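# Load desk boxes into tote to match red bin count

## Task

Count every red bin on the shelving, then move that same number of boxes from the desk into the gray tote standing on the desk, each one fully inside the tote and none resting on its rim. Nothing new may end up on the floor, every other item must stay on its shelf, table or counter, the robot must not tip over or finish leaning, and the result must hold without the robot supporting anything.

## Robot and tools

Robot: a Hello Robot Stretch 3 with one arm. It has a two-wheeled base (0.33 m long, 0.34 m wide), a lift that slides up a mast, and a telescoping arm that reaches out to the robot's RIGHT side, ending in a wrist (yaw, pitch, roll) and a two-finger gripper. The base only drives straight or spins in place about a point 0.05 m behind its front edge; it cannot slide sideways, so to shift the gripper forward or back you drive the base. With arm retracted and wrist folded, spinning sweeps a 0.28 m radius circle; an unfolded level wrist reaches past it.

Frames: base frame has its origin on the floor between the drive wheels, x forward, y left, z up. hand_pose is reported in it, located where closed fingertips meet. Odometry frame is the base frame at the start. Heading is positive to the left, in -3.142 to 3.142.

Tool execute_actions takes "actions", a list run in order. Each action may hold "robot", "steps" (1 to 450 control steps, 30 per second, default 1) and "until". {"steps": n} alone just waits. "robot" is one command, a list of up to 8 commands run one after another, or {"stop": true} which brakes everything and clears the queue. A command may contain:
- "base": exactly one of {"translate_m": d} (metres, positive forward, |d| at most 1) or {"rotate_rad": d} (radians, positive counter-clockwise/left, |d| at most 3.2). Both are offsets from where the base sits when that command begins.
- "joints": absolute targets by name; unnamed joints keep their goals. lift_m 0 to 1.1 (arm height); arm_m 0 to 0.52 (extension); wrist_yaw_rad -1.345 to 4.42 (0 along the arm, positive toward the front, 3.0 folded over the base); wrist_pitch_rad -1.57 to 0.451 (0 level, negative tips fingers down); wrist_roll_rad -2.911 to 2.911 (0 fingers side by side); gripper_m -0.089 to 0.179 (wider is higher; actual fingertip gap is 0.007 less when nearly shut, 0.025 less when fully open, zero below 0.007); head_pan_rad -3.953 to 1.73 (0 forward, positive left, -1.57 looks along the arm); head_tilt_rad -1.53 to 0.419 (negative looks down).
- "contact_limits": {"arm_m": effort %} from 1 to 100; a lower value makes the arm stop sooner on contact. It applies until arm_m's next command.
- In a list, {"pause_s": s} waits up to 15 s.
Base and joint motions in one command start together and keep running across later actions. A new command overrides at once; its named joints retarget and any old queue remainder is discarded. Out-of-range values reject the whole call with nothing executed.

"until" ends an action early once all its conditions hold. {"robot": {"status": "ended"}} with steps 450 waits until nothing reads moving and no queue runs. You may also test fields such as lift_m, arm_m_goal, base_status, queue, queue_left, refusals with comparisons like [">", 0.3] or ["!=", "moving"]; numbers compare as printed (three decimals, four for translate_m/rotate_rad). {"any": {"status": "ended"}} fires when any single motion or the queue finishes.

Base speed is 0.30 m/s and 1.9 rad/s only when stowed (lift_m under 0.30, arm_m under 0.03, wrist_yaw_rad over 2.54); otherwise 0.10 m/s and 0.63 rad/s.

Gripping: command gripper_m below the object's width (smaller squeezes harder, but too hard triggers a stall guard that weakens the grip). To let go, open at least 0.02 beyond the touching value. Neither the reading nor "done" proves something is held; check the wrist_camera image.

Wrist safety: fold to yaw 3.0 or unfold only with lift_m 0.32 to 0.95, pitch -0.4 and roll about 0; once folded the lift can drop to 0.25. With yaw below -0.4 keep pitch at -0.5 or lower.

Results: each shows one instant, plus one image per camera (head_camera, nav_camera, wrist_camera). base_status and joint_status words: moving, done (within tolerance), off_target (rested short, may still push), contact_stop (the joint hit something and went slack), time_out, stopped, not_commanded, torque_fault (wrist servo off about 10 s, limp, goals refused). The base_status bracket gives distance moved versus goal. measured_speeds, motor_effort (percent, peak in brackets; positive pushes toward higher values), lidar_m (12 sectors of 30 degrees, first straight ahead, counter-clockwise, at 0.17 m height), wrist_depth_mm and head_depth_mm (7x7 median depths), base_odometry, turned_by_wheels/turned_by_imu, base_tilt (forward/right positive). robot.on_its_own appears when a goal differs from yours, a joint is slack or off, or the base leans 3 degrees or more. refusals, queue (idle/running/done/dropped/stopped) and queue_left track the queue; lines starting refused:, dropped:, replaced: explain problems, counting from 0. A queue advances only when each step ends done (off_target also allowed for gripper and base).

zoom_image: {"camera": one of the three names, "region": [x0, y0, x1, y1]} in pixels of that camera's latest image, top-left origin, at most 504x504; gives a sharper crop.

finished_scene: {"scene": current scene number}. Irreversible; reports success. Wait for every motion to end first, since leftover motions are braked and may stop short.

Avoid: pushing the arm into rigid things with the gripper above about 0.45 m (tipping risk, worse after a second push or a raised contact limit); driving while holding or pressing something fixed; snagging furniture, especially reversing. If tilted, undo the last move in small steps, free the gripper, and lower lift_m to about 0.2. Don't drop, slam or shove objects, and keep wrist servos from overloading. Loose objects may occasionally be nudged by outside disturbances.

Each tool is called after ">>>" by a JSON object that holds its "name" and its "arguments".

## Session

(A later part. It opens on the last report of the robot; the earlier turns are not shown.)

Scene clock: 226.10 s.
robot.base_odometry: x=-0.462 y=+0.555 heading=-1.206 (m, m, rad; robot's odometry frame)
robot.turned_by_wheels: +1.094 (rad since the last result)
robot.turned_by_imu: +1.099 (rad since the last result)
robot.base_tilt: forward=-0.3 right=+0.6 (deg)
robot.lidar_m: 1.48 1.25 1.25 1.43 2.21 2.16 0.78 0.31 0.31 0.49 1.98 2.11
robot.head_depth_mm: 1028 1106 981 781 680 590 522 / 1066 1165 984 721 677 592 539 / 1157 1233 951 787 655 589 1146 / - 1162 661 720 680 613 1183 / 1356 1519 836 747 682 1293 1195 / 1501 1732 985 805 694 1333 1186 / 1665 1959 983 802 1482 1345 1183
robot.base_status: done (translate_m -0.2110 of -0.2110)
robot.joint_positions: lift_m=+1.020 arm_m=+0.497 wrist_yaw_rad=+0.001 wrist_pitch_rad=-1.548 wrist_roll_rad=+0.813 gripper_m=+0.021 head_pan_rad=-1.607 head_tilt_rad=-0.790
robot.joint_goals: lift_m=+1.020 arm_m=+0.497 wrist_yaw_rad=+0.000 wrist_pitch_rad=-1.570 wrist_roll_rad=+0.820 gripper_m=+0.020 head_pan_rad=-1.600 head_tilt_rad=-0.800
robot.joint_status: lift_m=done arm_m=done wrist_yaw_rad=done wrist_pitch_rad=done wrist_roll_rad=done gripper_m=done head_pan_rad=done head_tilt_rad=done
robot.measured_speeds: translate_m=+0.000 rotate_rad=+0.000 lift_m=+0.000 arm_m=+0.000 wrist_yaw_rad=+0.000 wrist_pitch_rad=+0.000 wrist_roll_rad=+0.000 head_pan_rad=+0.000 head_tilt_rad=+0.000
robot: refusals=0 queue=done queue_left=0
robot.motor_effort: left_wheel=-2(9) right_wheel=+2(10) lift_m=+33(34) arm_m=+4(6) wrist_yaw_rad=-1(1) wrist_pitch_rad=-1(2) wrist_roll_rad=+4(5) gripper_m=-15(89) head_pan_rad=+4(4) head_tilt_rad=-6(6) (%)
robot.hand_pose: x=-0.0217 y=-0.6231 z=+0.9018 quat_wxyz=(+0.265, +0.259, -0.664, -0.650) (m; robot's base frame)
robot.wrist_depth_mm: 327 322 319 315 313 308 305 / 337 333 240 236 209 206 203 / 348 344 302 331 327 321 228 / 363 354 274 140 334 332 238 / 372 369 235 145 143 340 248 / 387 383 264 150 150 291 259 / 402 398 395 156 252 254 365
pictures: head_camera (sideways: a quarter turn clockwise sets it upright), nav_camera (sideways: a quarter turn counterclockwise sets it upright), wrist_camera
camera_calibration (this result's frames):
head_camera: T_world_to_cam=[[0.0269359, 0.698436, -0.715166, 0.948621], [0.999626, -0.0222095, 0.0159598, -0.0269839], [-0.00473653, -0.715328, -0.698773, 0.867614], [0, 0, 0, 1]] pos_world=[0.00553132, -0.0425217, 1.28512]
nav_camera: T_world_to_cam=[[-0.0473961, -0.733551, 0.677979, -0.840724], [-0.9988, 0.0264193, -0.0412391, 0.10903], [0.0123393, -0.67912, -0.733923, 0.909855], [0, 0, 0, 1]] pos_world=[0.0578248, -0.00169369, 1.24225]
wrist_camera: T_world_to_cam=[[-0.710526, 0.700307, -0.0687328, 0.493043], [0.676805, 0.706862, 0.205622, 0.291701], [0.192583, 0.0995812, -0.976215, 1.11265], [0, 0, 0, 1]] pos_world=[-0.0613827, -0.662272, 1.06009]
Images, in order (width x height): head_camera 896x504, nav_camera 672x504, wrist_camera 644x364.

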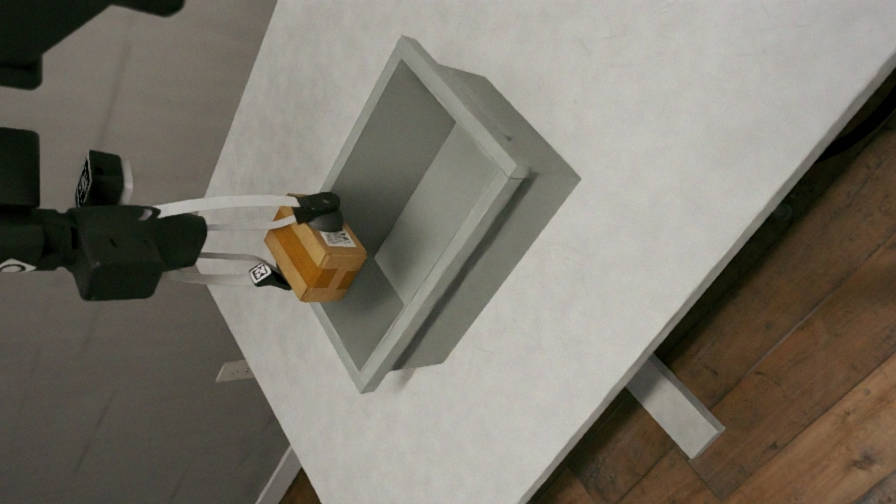

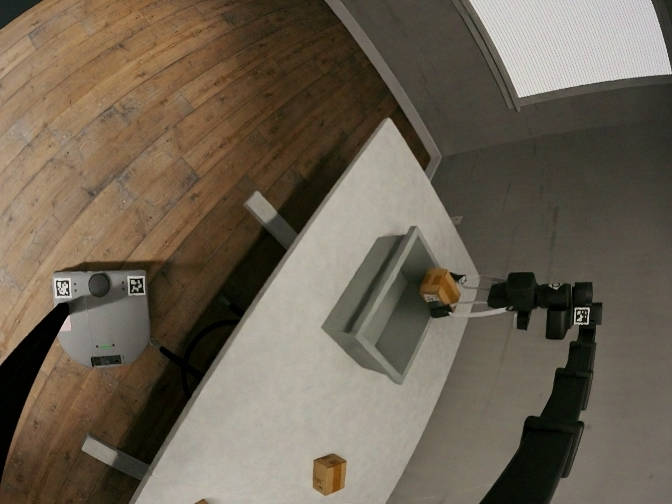

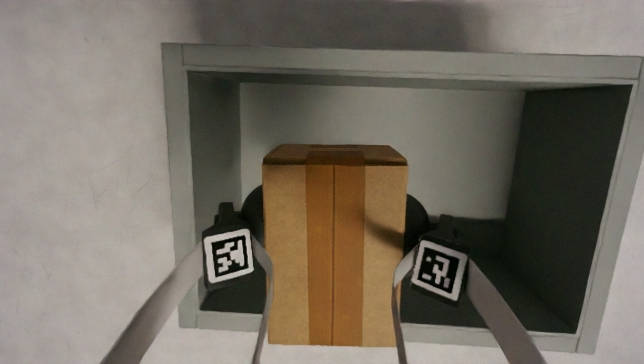

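>>> {"name": "execute_actions", "arguments": {"actions": [{"robot":[{"base":{"translate_m":0.021},"joints":{"arm_m":0.518}},{"joints":{"lift_m":0.93}}],"steps":200,"until":{"robot":{"status":"ended"}}}]}}

Scene clock: 245.67 s.
robot.base_odometry: x=-0.455 y=+0.535 heading=-1.206 (m, m, rad; robot's odometry frame)
robot.turned_by_wheels: +0.000 (rad since the last result)
robot.turned_by_imu: +0.001 (rad since the last result)
robot.base_tilt: forward=-0.3 right=+0.6 (deg)
robot.lidar_m: 1.46 1.24 1.24 1.41 2.22 2.19 0.80 0.32 0.50 0.50 2.01 2.09
robot.head_depth_mm: 1014 - - 745 681 591 522 / - 1198 982 741 668 592 548 / - 1167 904 804 668 590 1171 / 1274 - 761 711 681 625 1187 / 1388 1550 987 756 680 1320 1183 / 1524 1769 983 804 711 1336 1180 / 1687 2004 974 803 1510 1351 1188
robot.base_status: done (translate_m +0.0210 of +0.0210)
robot.joint_positions: lift_m=+0.930 arm_m=+0.518 wrist_yaw_rad=+0.001 wrist_pitch_rad=-1.548 wrist_roll_rad=+0.814 gripper_m=+0.021 head_pan_rad=-1.607 head_tilt_rad=-0.790
robot.joint_goals: lift_m=+0.930 arm_m=+0.518 wrist_yaw_rad=+0.000 wrist_pitch_rad=-1.570 wrist_roll_rad=+0.820 gripper_m=+0.020 head_pan_rad=-1.600 head_tilt_rad=-0.800
robot.joint_status: lift_m=done arm_m=done wrist_yaw_rad=done wrist_pitch_rad=done wrist_roll_rad=done gripper_m=done head_pan_rad=done head_tilt_rad=done
robot.measured_speeds: translate_m=+0.000 rotate_rad=+0.000 lift_m=+0.000 arm_m=+0.000 wrist_yaw_rad=+0.000 wrist_pitch_rad=+0.000 wrist_roll_rad=+0.000 head_pan_rad=+0.000 head_tilt_rad=+0.000
robot: refusals=0 queue=done queue_left=0
robot.motor_effort: left_wheel=-2(3) right_wheel=+3(10) lift_m=+23(34) arm_m=+4(5) wrist_yaw_rad=+0(1) wrist_pitch_rad=-1(1) wrist_roll_rad=+4(4) gripper_m=-15(15) head_pan_rad=+4(3) head_tilt_rad=-6(7) (%)
robot.hand_pose: x=-0.0217 y=-0.6441 z=+0.8122 quat_wxyz=(+0.265, +0.259, -0.664, -0.650) (m; robot's base frame)
robot.wrist_depth_mm: 240 124 122 121 120 118 117 / 247 129 182 235 209 190 174 / 258 140 209 243 242 238 235 / 267 143 189 140 245 247 242 / 275 145 157 144 143 254 250 / 286 281 226 150 150 263 259 / 298 155 203 156 219 233 235
pictures: head_camera (sideways: a quarter turn clockwise sets it upright), nav_camera (sideways: a quarter turn counterclockwise sets it upright), wrist_camera
camera_calibration (this result's frames):
head_camera: T_world_to_cam=[[0.0269361, 0.698436, -0.715166, 0.948621], [0.999626, -0.0222097, 0.0159598, -0.0269839], [-0.00473671, -0.715328, -0.698773, 0.867613], [0, 0, 0, 1]] pos_world=[0.00553131, -0.0425217, 1.28512]
nav_camera: T_world_to_cam=[[-0.0473962, -0.733551, 0.677979, -0.840724], [-0.9988, 0.0264195, -0.0412391, 0.10903], [0.0123391, -0.67912, -0.733923, 0.909855], [0, 0, 0, 1]] pos_world=[0.0578248, -0.00169371, 1.24225]
wrist_camera: T_world_to_cam=[[-0.710348, 0.700486, -0.0687368, 0.501693], [0.676983, 0.706691, 0.205626, 0.324834], [0.192614, 0.0995323, -0.976214, 1.02725], [0, 0, 0, 1]] pos_world=[-0.0613935, -0.683231, 0.970509]
Images, in order (width x height): head_camera 896x504, nav_camera 672x504, wrist_camera 644x364.

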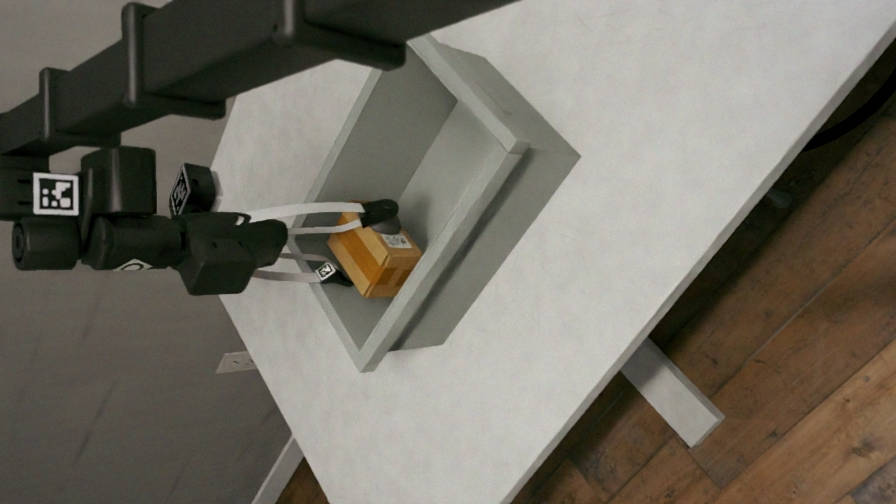

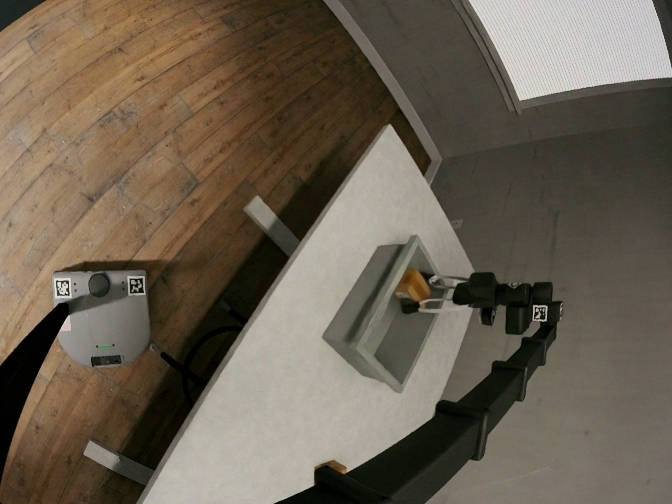

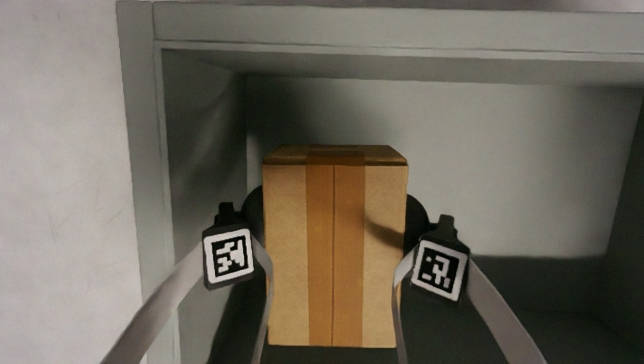

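>>> {"name": "execute_actions", "arguments": {"actions": [{"robot":[{"joints":{"lift_m":0.872}},{"joints":{"gripper_m":0.095}},{"joints":{"lift_m":1.0}},{"base":{"rotate_rad":-0.797},"joints":{"wrist_roll_rad":0.6,"arm_m":0.505,"gripper_m":0.12}},{"joints":{"lift_m":0.94}}],"steps":450,"until":{"robot":{"status":"ended"}}}]}}

Scene clock: 264.77 s.
robot.base_odometry: x=-0.455 y=+0.535 heading=-2.003 (m, m, rad; robot's odometry frame)
robot.turned_by_wheels: -0.797 (rad since the last result)
robot.turned_by_imu: -0.797 (rad since the last result)
robot.base_tilt: forward=-0.4 right=+0.6 (deg)
robot.lidar_m: 2.09 2.14 1.30 1.24 1.27 1.69 2.22 1.55 0.81 0.32 0.50 0.86
robot.head_depth_mm: 938 - - 784 681 592 1170 / - 1094 985 804 682 591 1175 / - 1093 984 784 678 591 1152 / - - 979 772 682 590 986 / 928 1049 984 802 679 589 941 / 927 1043 986 803 680 589 1126 / 921 1038 982 800 681 591 1129
robot.base_status: done (rotate_rad -0.7969 of -0.7970)
robot.joint_positions: lift_m=+0.940 arm_m=+0.505 wrist_yaw_rad=+0.001 wrist_pitch_rad=-1.552 wrist_roll_rad=+0.606 gripper_m=+0.120 head_pan_rad=-1.607 head_tilt_rad=-0.790
robot.joint_goals: lift_m=+0.940 arm_m=+0.505 wrist_yaw_rad=+0.000 wrist_pitch_rad=-1.570 wrist_roll_rad=+0.600 gripper_m=+0.120 head_pan_rad=-1.600 head_tilt_rad=-0.800
robot.joint_status: lift_m=done arm_m=done wrist_yaw_rad=done wrist_pitch_rad=done wrist_roll_rad=done gripper_m=done head_pan_rad=done head_tilt_rad=done
robot.measured_speeds: translate_m=+0.000 rotate_rad=+0.000 lift_m=+0.000 arm_m=+0.000 wrist_yaw_rad=+0.000 wrist_pitch_rad=+0.000 wrist_roll_rad=+0.000 head_pan_rad=+0.000 head_tilt_rad=+0.000
robot: refusals=0 queue=done queue_left=0
robot.motor_effort: left_wheel=+2(9) right_wheel=-2(10) lift_m=+23(32) arm_m=-5(6) wrist_yaw_rad=-1(1) wrist_pitch_rad=+0(1) wrist_roll_rad=-4(5) gripper_m=+0(79) head_pan_rad=+4(4) head_tilt_rad=-7(6) (%)
robot.hand_pose: x=-0.0217 y=-0.6309 z=+0.8223 quat_wxyz=(+0.331, +0.325, -0.632, -0.621) (m; robot's base frame)
robot.wrist_depth_mm: 249 248 243 241 239 236 233 / 257 255 252 249 247 243 242 / 266 264 261 256 253 251 248 / 277 273 268 217 259 259 257 / 287 282 278 223 271 267 266 / 297 295 290 286 281 - 273 / 308 305 302 296 294 290 283
pictures: head_camera (sideways: a quarter turn clockwise sets it upright), nav_camera (sideways: a quarter turn counterclockwise sets it upright), wrist_camera
camera_calibration (this result's frames):
head_camera: T_world_to_cam=[[0.0269282, 0.698444, -0.715158, 0.94861], [0.999626, -0.0221982, 0.01596, -0.0269841], [-0.00472806, -0.71532, -0.698781, 0.867624], [0, 0, 0, 1]] pos_world=[0.00553181, -0.0425215, 1.28512]
nav_camera: T_world_to_cam=[[-0.047388, -0.733559, 0.677971, -0.840713], [-0.9988, 0.0264083, -0.0412393, 0.10903], [0.0123474, -0.679112, -0.733931, 0.909865], [0, 0, 0, 1]] pos_world=[0.0578248, -0.00169243, 1.24225]
wrist_camera: T_world_to_cam=[[-0.839651, 0.539428, -0.0632773, 0.38422], [0.517887, 0.830282, 0.205975, 0.387657], [0.163647, 0.140176, -0.976509, 1.06104], [0, 0, 0, 1]] pos_world=[-0.051788, -0.677857, 0.980584]
Images, in order (width x height): head_camera 896x504, nav_camera 672x504, wrist_camera 644x364.

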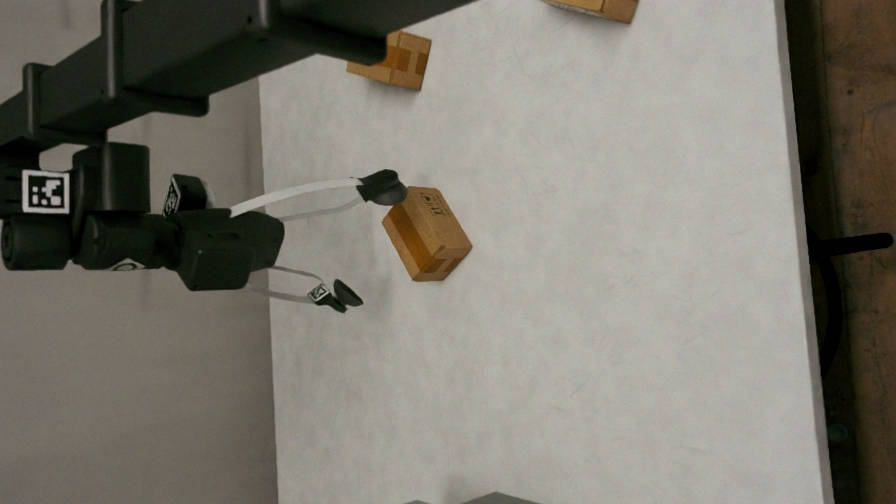

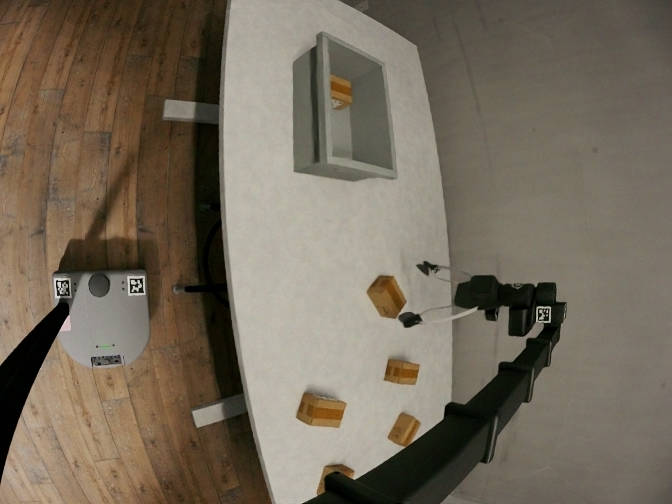

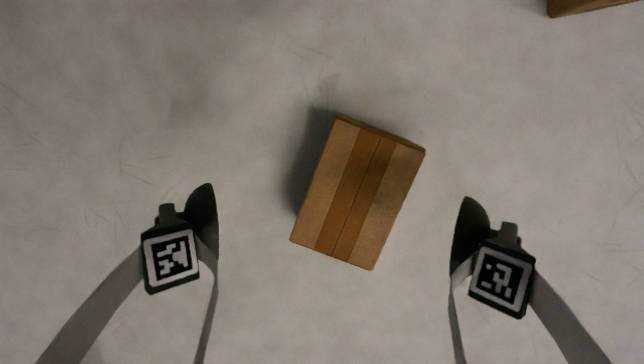

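>>> {"name": "execute_actions", "arguments": {"actions": [{"robot":[{"base":{"rotate_rad":-0.012},"joints":{"wrist_roll_rad":0.99,"arm_m":0.502}},{"joints":{"lift_m":0.87}}],"steps":200,"until":{"robot":{"status":"ended"}}}]}}

Scene clock: 275.03 s.
robot.base_odometry: x=-0.455 y=+0.535 heading=-2.015 (m, m, rad; robot's odometry frame)
robot.turned_by_wheels: -0.012 (rad since the last result)
robot.turned_by_imu: -0.011 (rad since the last result)
robot.base_tilt: forward=-0.4 right=+0.4 (deg)
robot.lidar_m: 2.09 2.14 1.31 1.24 1.27 1.67 2.22 1.56 0.80 0.32 0.50 0.86
robot.head_depth_mm: 960 1084 - - 666 585 1171 / 944 - 935 806 681 592 1171 / 922 - 967 783 680 590 1149 / 924 - - 766 680 590 997 / 927 1055 982 803 682 589 946 / 922 1042 980 802 681 588 1132 / 917 1038 982 802 678 592 549
robot.base_status: done (rotate_rad -0.0119 of -0.0120)
robot.joint_positions: lift_m=+0.870 arm_m=+0.502 wrist_yaw_rad=+0.001 wrist_pitch_rad=-1.552 wrist_roll_rad=+0.983 gripper_m=+0.120 head_pan_rad=-1.607 head_tilt_rad=-0.790
robot.joint_goals: lift_m=+0.870 arm_m=+0.502 wrist_yaw_rad=+0.000 wrist_pitch_rad=-1.570 wrist_roll_rad=+0.990 gripper_m=+0.120 head_pan_rad=-1.600 head_tilt_rad=-0.800
robot.joint_status: lift_m=done arm_m=done wrist_yaw_rad=done wrist_pitch_rad=done wrist_roll_rad=done gripper_m=done head_pan_rad=done head_tilt_rad=done
robot.measured_speeds: translate_m=+0.000 rotate_rad=+0.000 lift_m=+0.000 arm_m=+0.000 wrist_yaw_rad=+0.000 wrist_pitch_rad=+0.000 wrist_roll_rad=+0.000 head_pan_rad=+0.000 head_tilt_rad=+0.000
robot: refusals=0 queue=done queue_left=0
robot.motor_effort: left_wheel=+3(12) right_wheel=-2(11) lift_m=+23(22) arm_m=-4(6) wrist_yaw_rad=-2(1) wrist_pitch_rad=+0(0) wrist_roll_rad=+4(6) gripper_m=+0(0) head_pan_rad=+5(5) head_tilt_rad=-7(6) (%)
robot.hand_pose: x=-0.0216 y=-0.6278 z=+0.7523 quat_wxyz=(+0.207, +0.203, -0.683, -0.671) (m; robot's base frame)
robot.wrist_depth_mm: 182 180 178 177 174 173 171 / 188 186 184 182 180 178 175 / 195 193 190 174 184 184 182 / 201 200 197 143 144 190 188 / 208 207 203 149 195 195 194 / 216 216 212 154 179 - 200 / 225 223 219 217 214 212 208
pictures: head_camera (sideways: a quarter turn clockwise sets it upright), nav_camera (sideways: a quarter turn counterclockwise sets it upright), wrist_camera
camera_calibration (this result's frames):
head_camera: T_world_to_cam=[[0.0269282, 0.698444, -0.715158, 0.94861], [0.999626, -0.0221982, 0.01596, -0.0269841], [-0.00472806, -0.71532, -0.698781, 0.867624], [0, 0, 0, 1]] pos_world=[0.00553181, -0.0425215, 1.28512]
nav_camera: T_world_to_cam=[[-0.047388, -0.73356, 0.677971, -0.840713], [-0.9988, 0.0264083, -0.0412393, 0.10903], [0.0123474, -0.679112, -0.733931, 0.909865], [0, 0, 0, 1]] pos_world=[0.0578248, -0.00169241, 1.24225]
wrist_camera: T_world_to_cam=[[-0.581571, 0.810603, -0.0685488, 0.557991], [0.785872, 0.581596, 0.210121, 0.246103], [0.210192, 0.0683297, -0.975269, 0.947226], [0, 0, 0, 1]] pos_world=[-0.067994, -0.660165, 0.910339]
Images, in order (width x height): head_camera 896x504, nav_camera 672x504, wrist_camera 644x364.

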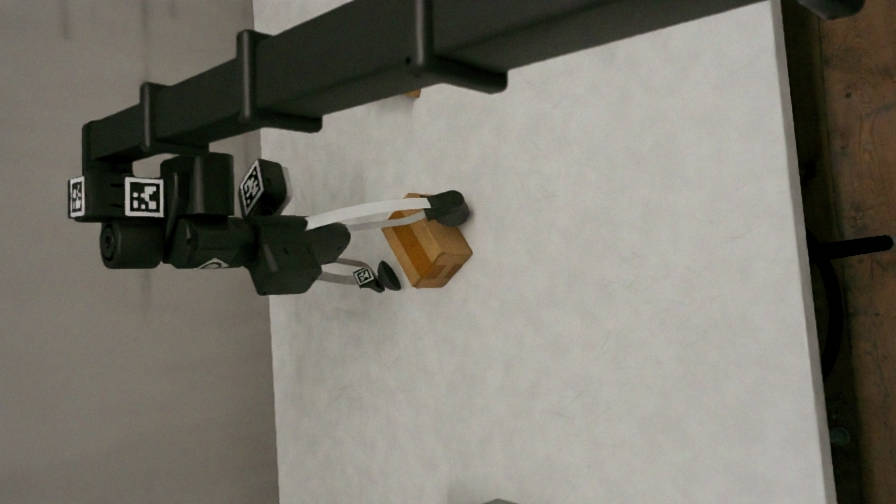

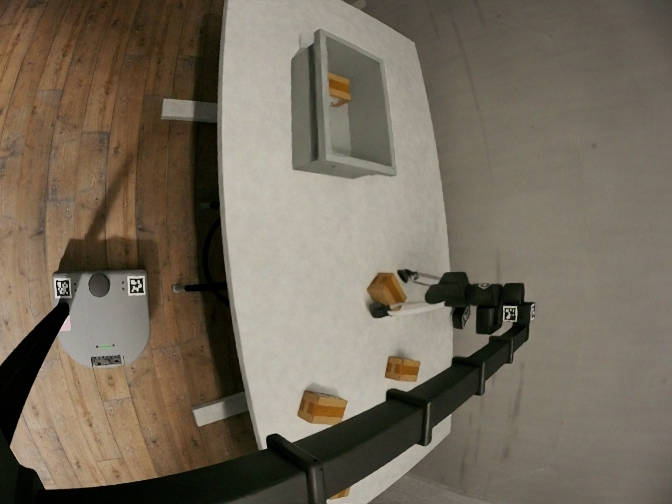

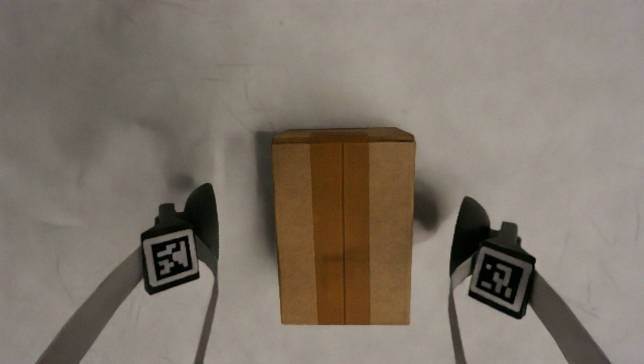

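>>> {"name": "execute_actions", "arguments": {"actions": [{"robot":[{"joints":{"gripper_m":0.02}},{"joints":{"lift_m":1.02}},{"base":{"rotate_rad":0.663},"joints":{"wrist_roll_rad":0.674,"arm_m":0.445}},{"joints":{"lift_m":0.97}}],"steps":450,"until":{"robot":{"status":"ended"}}}]}}

Scene clock: 285.47 s.
robot.base_odometry: x=-0.455 y=+0.535 heading=-1.352 (m, m, rad; robot's odometry frame)
robot.turned_by_wheels: +0.663 (rad since the last result)
robot.turned_by_imu: +0.667 (rad since the last result)
robot.base_tilt: forward=-0.4 right=+0.5 (deg)
robot.lidar_m: 1.63 1.26 1.24 1.32 1.92 2.22 0.80 0.62 0.32 0.50 0.87 2.09
robot.head_depth_mm: - - 983 805 682 591 522 / - 1128 981 783 681 591 549 / - 1162 983 725 680 589 1152 / - - 691 654 666 602 1188 / 1211 1264 849 718 681 627 1187 / 1290 1428 981 747 681 1319 1186 / 1385 1618 978 783 698 1306 1179
robot.base_status: done (rotate_rad +0.6629 of +0.6630)
robot.joint_positions: lift_m=+0.970 arm_m=+0.445 wrist_yaw_rad=+0.001 wrist_pitch_rad=-1.551 wrist_roll_rad=+0.680 gripper_m=+0.021 head_pan_rad=-1.607 head_tilt_rad=-0.790
robot.joint_goals: lift_m=+0.970 arm_m=+0.445 wrist_yaw_rad=+0.000 wrist_pitch_rad=-1.570 wrist_roll_rad=+0.674 gripper_m=+0.020 head_pan_rad=-1.600 head_tilt_rad=-0.800
robot.joint_status: lift_m=done arm_m=done wrist_yaw_rad=done wrist_pitch_rad=done wrist_roll_rad=done gripper_m=done head_pan_rad=done head_tilt_rad=done
robot.measured_speeds: translate_m=+0.000 rotate_rad=+0.000 lift_m=+0.000 arm_m=+0.000 wrist_yaw_rad=+0.000 wrist_pitch_rad=+0.000 wrist_roll_rad=+0.000 head_pan_rad=+0.000 head_tilt_rad=+0.000
robot: refusals=0 queue=done queue_left=0
robot.motor_effort: left_wheel=-1(6) right_wheel=+2(10) lift_m=+24(33) arm_m=-5(5) wrist_yaw_rad=-1(1) wrist_pitch_rad=-1(1) wrist_roll_rad=-4(4) gripper_m=-15(90) head_pan_rad=+5(5) head_tilt_rad=-6(6) (%)
robot.hand_pose: x=-0.0217 y=-0.5712 z=+0.8522 quat_wxyz=(+0.308, +0.302, -0.644, -0.632) (m; robot's base frame)
robot.wrist_depth_mm: 275 272 269 266 263 261 261 / 211 270 257 236 222 160 269 / 230 269 284 166 271 179 277 / 233 252 261 139 237 193 287 / 234 273 252 144 143 191 297 / 235 284 271 150 150 306 308 / 217 222 223 207 218 205 318
pictures: head_camera (sideways: a quarter turn clockwise sets it upright), nav_camera (sideways: a quarter turn counterclockwise sets it upright), wrist_camera
camera_calibration (this result's frames):
head_camera: T_world_to_cam=[[0.0269242, 0.698463, -0.715139, 0.948586], [0.999626, -0.022192, 0.0159604, -0.0269846], [-0.00472262, -0.715302, -0.6988, 0.867648], [0, 0, 0, 1]] pos_world=[0.00553211, -0.0425211, 1.28511]
nav_camera: T_world_to_cam=[[-0.0473837, -0.733578, 0.677952, -0.840688], [-0.9988, 0.0264027, -0.0412395, 0.10903], [0.0123526, -0.679093, -0.733949, 0.909888], [0, 0, 0, 1]] pos_world=[0.0578249, -0.00169051, 1.24225]
wrist_camera: T_world_to_cam=[[-0.79747, 0.599832, -0.0651394, 0.390917], [0.57747, 0.790076, 0.205687, 0.310495], [0.174843, 0.126413, -0.976448, 1.07424], [0, 0, 0, 1]] pos_world=[-0.0553814, -0.615598, 1.01054]
Images, in order (width x height): head_camera 896x504, nav_camera 672x504, wrist_camera 644x364.

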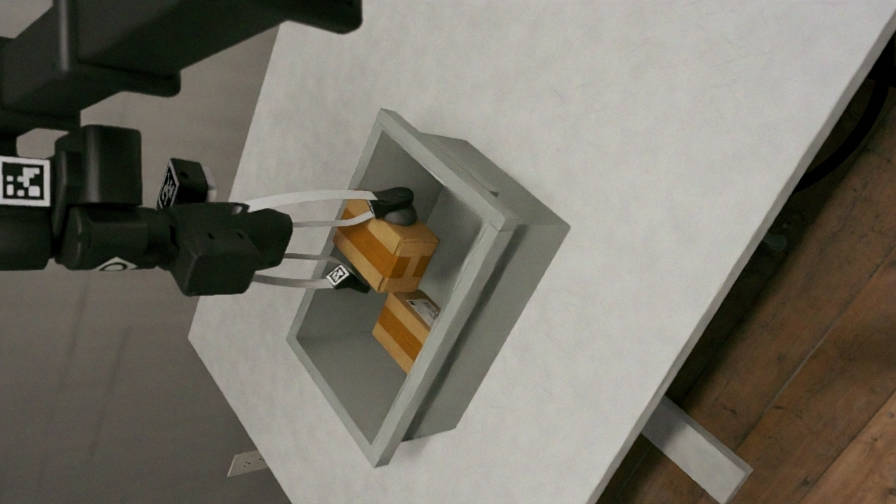

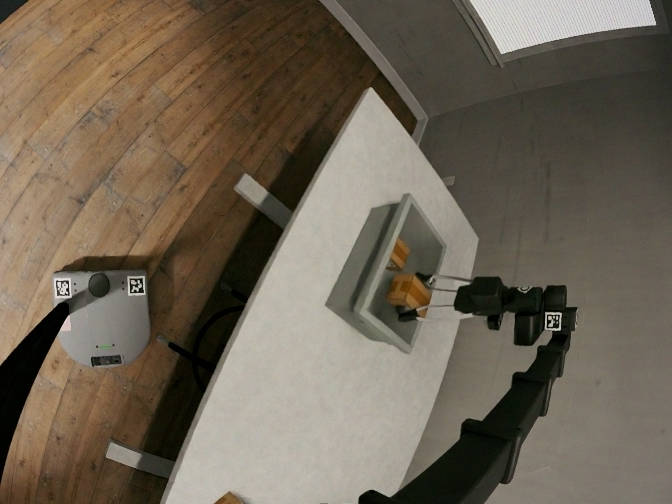

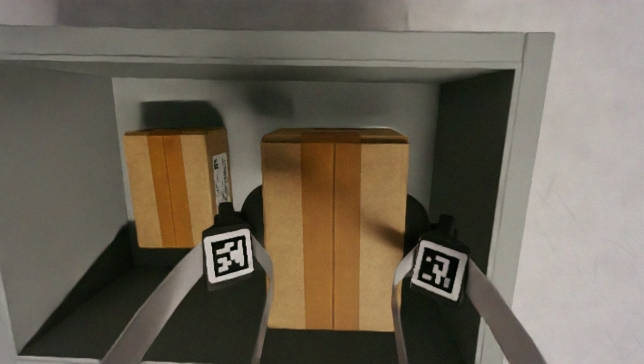

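>>> {"name": "execute_actions", "arguments": {"actions": [{"robot":[{"joints":{"lift_m":0.872}},{"joints":{"gripper_m":0.095}},{"joints":{"lift_m":1.0}},{"base":{"rotate_rad":-1.2},"joints":{"wrist_roll_rad":-0.25,"arm_m":0.356,"gripper_m":0.12}},{"joints":{"lift_m":0.94}}],"steps":450,"until":{"robot":{"status":"ended"}}}]}}

Scene clock: 314.27 s.
robot.base_odometry: x=-0.455 y=+0.535 heading=-2.552 (m, m, rad; robot's odometry frame)
robot.turned_by_wheels: -1.200 (rad since the last result)
robot.turned_by_imu: -1.202 (rad since the last result)
robot.base_tilt: forward=-0.4 right=+0.6 (deg)
robot.lidar_m: 0.86 2.09 2.14 1.31 1.24 1.27 1.65 2.21 1.59 0.80 0.32 0.50
robot.head_depth_mm: 1393 - 921 775 1456 1351 1179 / 1252 1554 982 772 698 1312 1192 / - - 986 794 682 1291 1182 / 1124 - - 801 653 612 1185 / 1083 1186 979 816 678 591 1171 / 1018 1124 981 801 681 589 548 / 965 1065 976 801 680 590 522
robot.base_status: done (rotate_rad -1.1999 of -1.2000)
robot.joint_positions: lift_m=+0.940 arm_m=+0.356 wrist_yaw_rad=+0.001 wrist_pitch_rad=-1.551 wrist_roll_rad=-0.244 gripper_m=+0.120 head_pan_rad=-1.607 head_tilt_rad=-0.790
robot.joint_goals: lift_m=+0.940 arm_m=+0.356 wrist_yaw_rad=+0.000 wrist_pitch_rad=-1.570 wrist_roll_rad=-0.250 gripper_m=+0.120 head_pan_rad=-1.600 head_tilt_rad=-0.800
robot.joint_status: lift_m=done arm_m=done wrist_yaw_rad=done wrist_pitch_rad=done wrist_roll_rad=done gripper_m=done head_pan_rad=done head_tilt_rad=done
robot.measured_speeds: translate_m=+0.000 rotate_rad=+0.000 lift_m=+0.000 arm_m=+0.000 wrist_yaw_rad=+0.000 wrist_pitch_rad=+0.000 wrist_roll_rad=+0.000 head_pan_rad=+0.000 head_tilt_rad=+0.000
robot: refusals=0 queue=done queue_left=0
robot.motor_effort: left_wheel=+2(10) right_wheel=-2(9) lift_m=+23(35) arm_m=-5(4) wrist_yaw_rad=-2(2) wrist_pitch_rad=+0(0) wrist_roll_rad=-4(5) gripper_m=+0(81) head_pan_rad=+4(4) head_tilt_rad=-6(6) (%)
robot.hand_pose: x=-0.0216 y=-0.4823 z=+0.8222 quat_wxyz=(+0.563, +0.552, -0.439, -0.431) (m; robot's base frame)
robot.wrist_depth_mm: 249 247 245 241 238 237 212 / 259 255 252 250 246 244 205 / 266 264 260 211 255 253 249 / 276 274 270 216 264 259 257 / 287 284 277 224 271 267 265 / 297 295 290 287 283 - - / 308 305 300 295 - - -
pictures: head_camera (sideways: a quarter turn clockwise sets it upright), nav_camera (sideways: a quarter turn counterclockwise sets it upright), wrist_camera
camera_calibration (this result's frames):
head_camera: T_world_to_cam=[[0.0268749, 0.698537, -0.715069, 0.948495], [0.999628, -0.0221193, 0.0159618, -0.0269864], [-0.00466697, -0.715232, -0.698872, 0.867742], [0, 0, 0, 1]] pos_world=[0.00553533, -0.0425194, 1.28511]
nav_camera: T_world_to_cam=[[-0.0473317, -0.733649, 0.677878, -0.840592], [-0.998802, 0.0263327, -0.0412405, 0.109031], [0.0124057, -0.679018, -0.734017, 0.909977], [0, 0, 0, 1]] pos_world=[0.0578252, -0.00168068, 1.24225]
wrist_camera: T_world_to_cam=[[-0.960162, -0.275264, -0.0481577, -0.103854], [-0.279235, 0.938412, 0.203497, 0.301277], [-0.0108237, 0.208838, -0.97789, 1.07068], [0, 0, 0, 1]] pos_world=[-0.00400092, -0.534907, 0.980695]
Images, in order (width x height): head_camera 896x504, nav_camera 672x504, wrist_camera 644x364.

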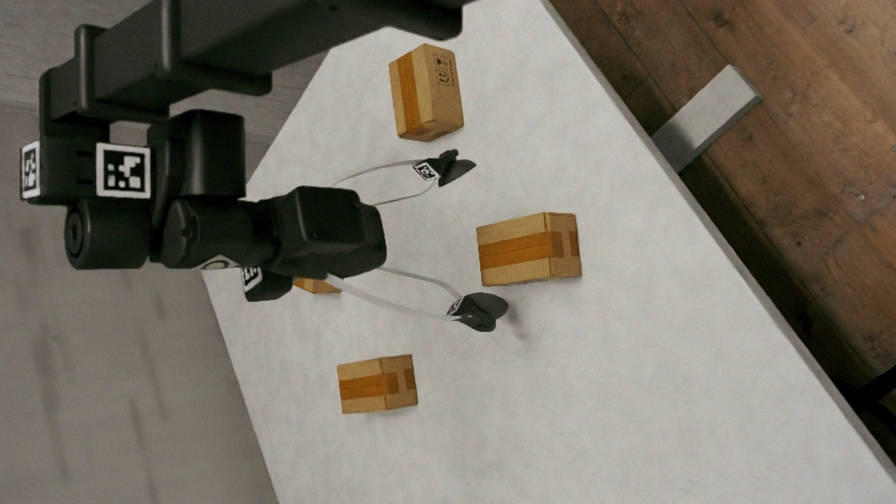

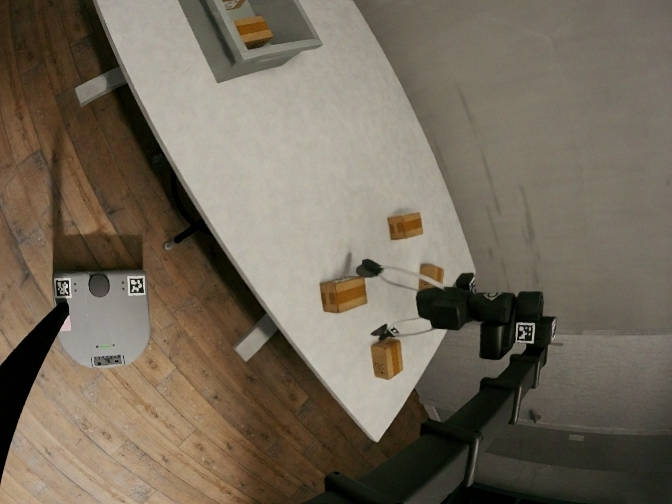

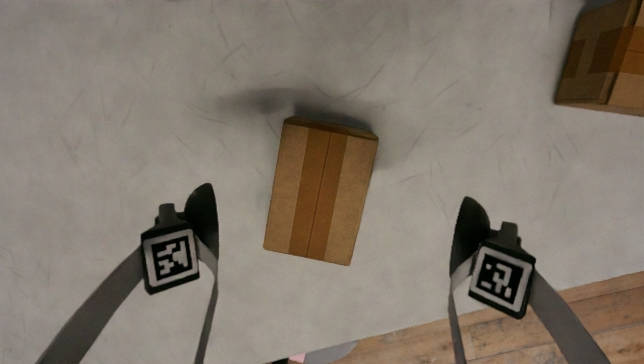

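>>> {"name": "execute_actions", "arguments": {"actions": [{"robot":[{"base":{"rotate_rad":0.032},"joints":{"wrist_roll_rad":-0.03,"arm_m":0.355}},{"joints":{"lift_m":0.87}}],"steps":200,"until":{"robot":{"status":"ended"}}}]}}

Scene clock: 330.27 s.
robot.base_odometry: x=-0.455 y=+0.535 heading=-2.520 (m, m, rad; robot's odometry frame)
robot.turned_by_wheels: +0.032 (rad since the last result)
robot.turned_by_imu: +0.033 (rad since the last result)
robot.base_tilt: forward=-0.3 right=+0.5 (deg)
robot.lidar_m: 0.86 2.09 2.15 1.30 1.24 1.27 1.70 2.22 1.53 0.80 0.32 0.50
robot.head_depth_mm: 1365 1589 - - - 1331 1187 / 1277 1394 - 771 677 1306 1185 / 1198 - 926 803 664 1271 1186 / 1123 1233 - 785 665 601 1187 / 1066 1167 980 803 678 590 1169 / 1001 1118 985 803 681 590 549 / 952 1052 975 805 680 590 523
robot.base_status: done (rotate_rad +0.0320 of +0.0320)
robot.joint_positions: lift_m=+0.870 arm_m=+0.355 wrist_yaw_rad=+0.001 wrist_pitch_rad=-1.551 wrist_roll_rad=-0.037 gripper_m=+0.120 head_pan_rad=-1.607 head_tilt_rad=-0.790
robot.joint_goals: lift_m=+0.870 arm_m=+0.355 wrist_yaw_rad=+0.000 wrist_pitch_rad=-1.570 wrist_roll_rad=-0.030 gripper_m=+0.120 head_pan_rad=-1.600 head_tilt_rad=-0.800
robot.joint_status: lift_m=done arm_m=done wrist_yaw_rad=done wrist_pitch_rad=done wrist_roll_rad=done gripper_m=done head_pan_rad=done head_tilt_rad=done
robot.measured_speeds: translate_m=+0.000 rotate_rad=+0.000 lift_m=+0.000 arm_m=+0.000 wrist_yaw_rad=+0.000 wrist_pitch_rad=+0.000 wrist_roll_rad=+0.000 head_pan_rad=+0.000 head_tilt_rad=+0.000
robot: refusals=0 queue=done queue_left=0
robot.motor_effort: left_wheel=-1(4) right_wheel=+1(4) lift_m=+22(21) arm_m=-5(4) wrist_yaw_rad=-1(0) wrist_pitch_rad=+0(1) wrist_roll_rad=+4(5) gripper_m=+0(0) head_pan_rad=+5(4) head_tilt_rad=-6(6) (%)
robot.hand_pose: x=-0.0216 y=-0.4813 z=+0.7522 quat_wxyz=(+0.514, +0.504, -0.495, -0.486) (m; robot's base frame)
robot.wrist_depth_mm: 183 180 179 177 175 172 171 / 188 187 184 182 180 179 177 / 195 193 191 186 185 184 182 / 201 200 197 143 144 190 188 / 209 207 204 148 195 196 194 / 218 216 213 154 179 - 201 / 226 223 220 217 214 212 210
pictures: head_camera (sideways: a quarter turn clockwise sets it upright), nav_camera (sideways: a quarter turn counterclockwise sets it upright), wrist_camera
camera_calibration (this result's frames):
head_camera: T_world_to_cam=[[0.0268749, 0.698537, -0.715069, 0.948495], [0.999628, -0.0221193, 0.0159618, -0.0269864], [-0.00466697, -0.715232, -0.698872, 0.867741], [0, 0, 0, 1]] pos_world=[0.00553533, -0.0425194, 1.28511]
nav_camera: T_world_to_cam=[[-0.0473317, -0.733649, 0.677878, -0.840592], [-0.998802, 0.0263327, -0.0412405, 0.109031], [0.0124057, -0.679018, -0.734017, 0.909976], [0, 0, 0, 1]] pos_world=[0.0578252, -0.00168068, 1.24225]
wrist_camera: T_world_to_cam=[[-0.996062, -0.0717771, -0.052049, -0.00687414], [-0.0809127, 0.975909, 0.202621, 0.337542], [0.0362516, 0.206034, -0.977873, 1.00167], [0, 0, 0, 1]] pos_world=[-0.0158477, -0.536282, 0.910755]
Images, in order (width x height): head_camera 896x504, nav_camera 672x504, wrist_camera 644x364.

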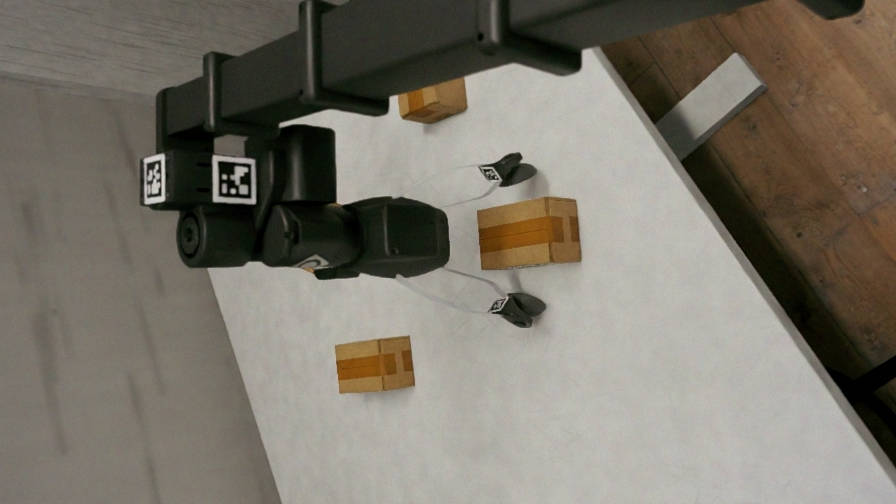

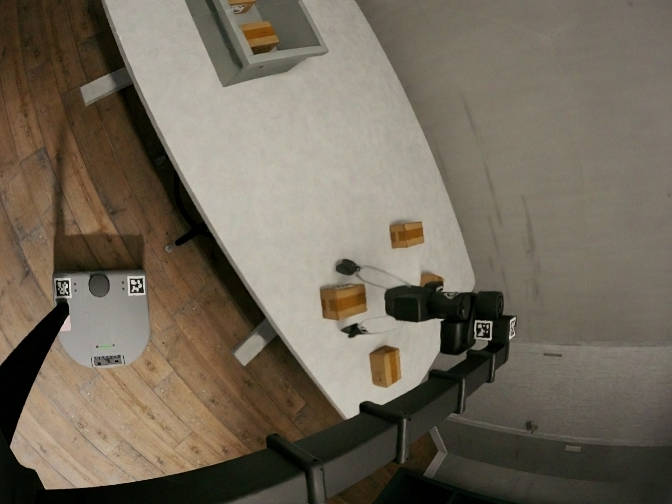

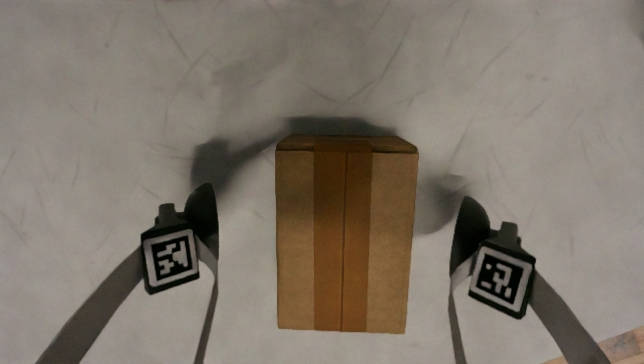

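>>> {"name": "execute_actions", "arguments": {"actions": [{"robot":[{"joints":{"gripper_m":0.02}},{"joints":{"lift_m":1.02}},{"base":{"rotate_rad":1.314},"joints":{"wrist_roll_rad":0.82,"arm_m":0.518}},{"joints":{"lift_m":0.96}}],"steps":450,"until":{"robot":{"status":"ended"}}}]}}

Scene clock: 340.70 s.
robot.base_odometry: x=-0.455 y=+0.535 heading=-1.206 (m, m, rad; robot's odometry frame)
robot.turned_by_wheels: +1.314 (rad since the last result)
robot.turned_by_imu: +1.320 (rad since the last result)
robot.base_tilt: forward=-0.4 right=+0.4 (deg)
robot.lidar_m: 1.46 1.24 1.24 1.41 2.23 2.26 0.80 0.32 0.50 0.50 2.01 2.09
robot.head_depth_mm: 976 - 923 763 680 589 522 / - 1192 984 728 677 591 549 / 1184 1230 904 728 666 589 1162 / - - 732 710 681 626 1191 / 1387 1548 983 755 680 1325 1188 / 1510 1776 983 803 713 1329 1189 / 1690 2009 982 804 1511 1345 1188
robot.base_status: done (rotate_rad +1.3139 of +1.3140)
robot.joint_positions: lift_m=+0.960 arm_m=+0.518 wrist_yaw_rad=+0.001 wrist_pitch_rad=-1.550 wrist_roll_rad=+0.814 gripper_m=+0.021 head_pan_rad=-1.607 head_tilt_rad=-0.790
robot.joint_goals: lift_m=+0.960 arm_m=+0.518 wrist_yaw_rad=+0.000 wrist_pitch_rad=-1.570 wrist_roll_rad=+0.820 gripper_m=+0.020 head_pan_rad=-1.600 head_tilt_rad=-0.800
robot.joint_status: lift_m=done arm_m=done wrist_yaw_rad=done wrist_pitch_rad=done wrist_roll_rad=done gripper_m=done head_pan_rad=done head_tilt_rad=done
robot.measured_speeds: translate_m=+0.000 rotate_rad=+0.000 lift_m=+0.000 arm_m=+0.000 wrist_yaw_rad=+0.000 wrist_pitch_rad=+0.000 wrist_roll_rad=+0.000 head_pan_rad=+0.000 head_tilt_rad=+0.000
robot: refusals=0 queue=done queue_left=0
robot.motor_effort: left_wheel=-1(9) right_wheel=+3(10) lift_m=+23(35) arm_m=+4(6) wrist_yaw_rad=-2(1) wrist_pitch_rad=-1(1) wrist_roll_rad=+4(5) gripper_m=-15(90) head_pan_rad=+4(4) head_tilt_rad=-6(6) (%)
robot.hand_pose: x=-0.0217 y=-0.6438 z=+0.8422 quat_wxyz=(+0.264, +0.258, -0.664, -0.650) (m; robot's base frame)
robot.wrist_depth_mm: 271 263 152 256 254 250 247 / 277 273 179 229 207 190 177 / 287 283 225 271 270 224 260 / 297 293 205 140 247 226 258 / 308 302 171 145 143 235 256 / 320 316 241 150 151 292 253 / 332 327 215 207 220 232 231
pictures: head_camera (sideways: a quarter turn clockwise sets it upright), nav_camera (sideways: a quarter turn counterclockwise sets it upright), wrist_camera
camera_calibration (this result's frames):
head_camera: T_world_to_cam=[[0.0268467, 0.69865, -0.714959, 0.948353], [0.999629, -0.0220757, 0.0159639, -0.0269892], [-0.00463003, -0.715123, -0.698984, 0.867887], [0, 0, 0, 1]] pos_world=[0.00553739, -0.0425168, 1.2851]
nav_camera: T_world_to_cam=[[-0.0473017, -0.733758, 0.677763, -0.840442], [-0.998803, 0.0262931, -0.041242, 0.109033], [0.0124412, -0.678902, -0.734123, 0.910115], [0, 0, 0, 1]] pos_world=[0.0578256, -0.00166895, 1.24225]
wrist_camera: T_world_to_cam=[[-0.709869, 0.701061, -0.0678248, 0.503154], [0.677462, 0.705958, 0.206563, 0.317195], [0.192695, 0.100684, -0.97608, 1.05716], [0, 0, 0, 1]] pos_world=[-0.0614225, -0.683106, 1.00047]
Images, in order (width x height): head_camera 896x504, nav_camera 672x504, wrist_camera 644x364.

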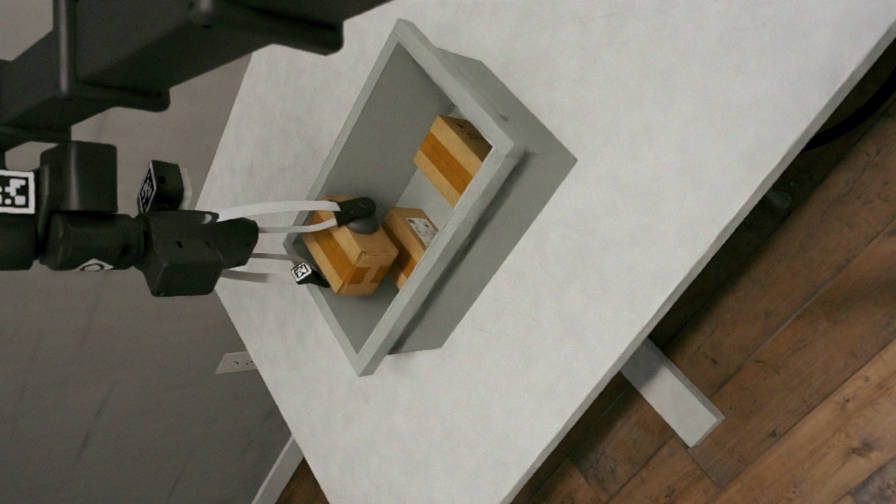

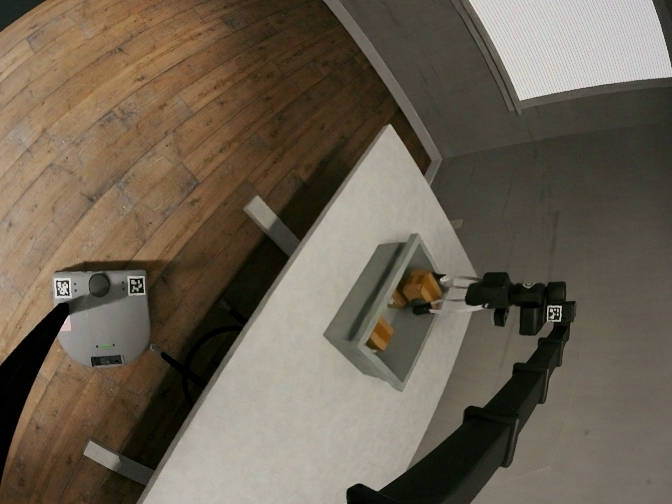

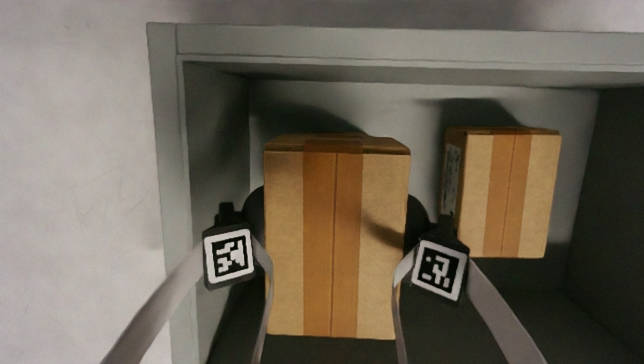

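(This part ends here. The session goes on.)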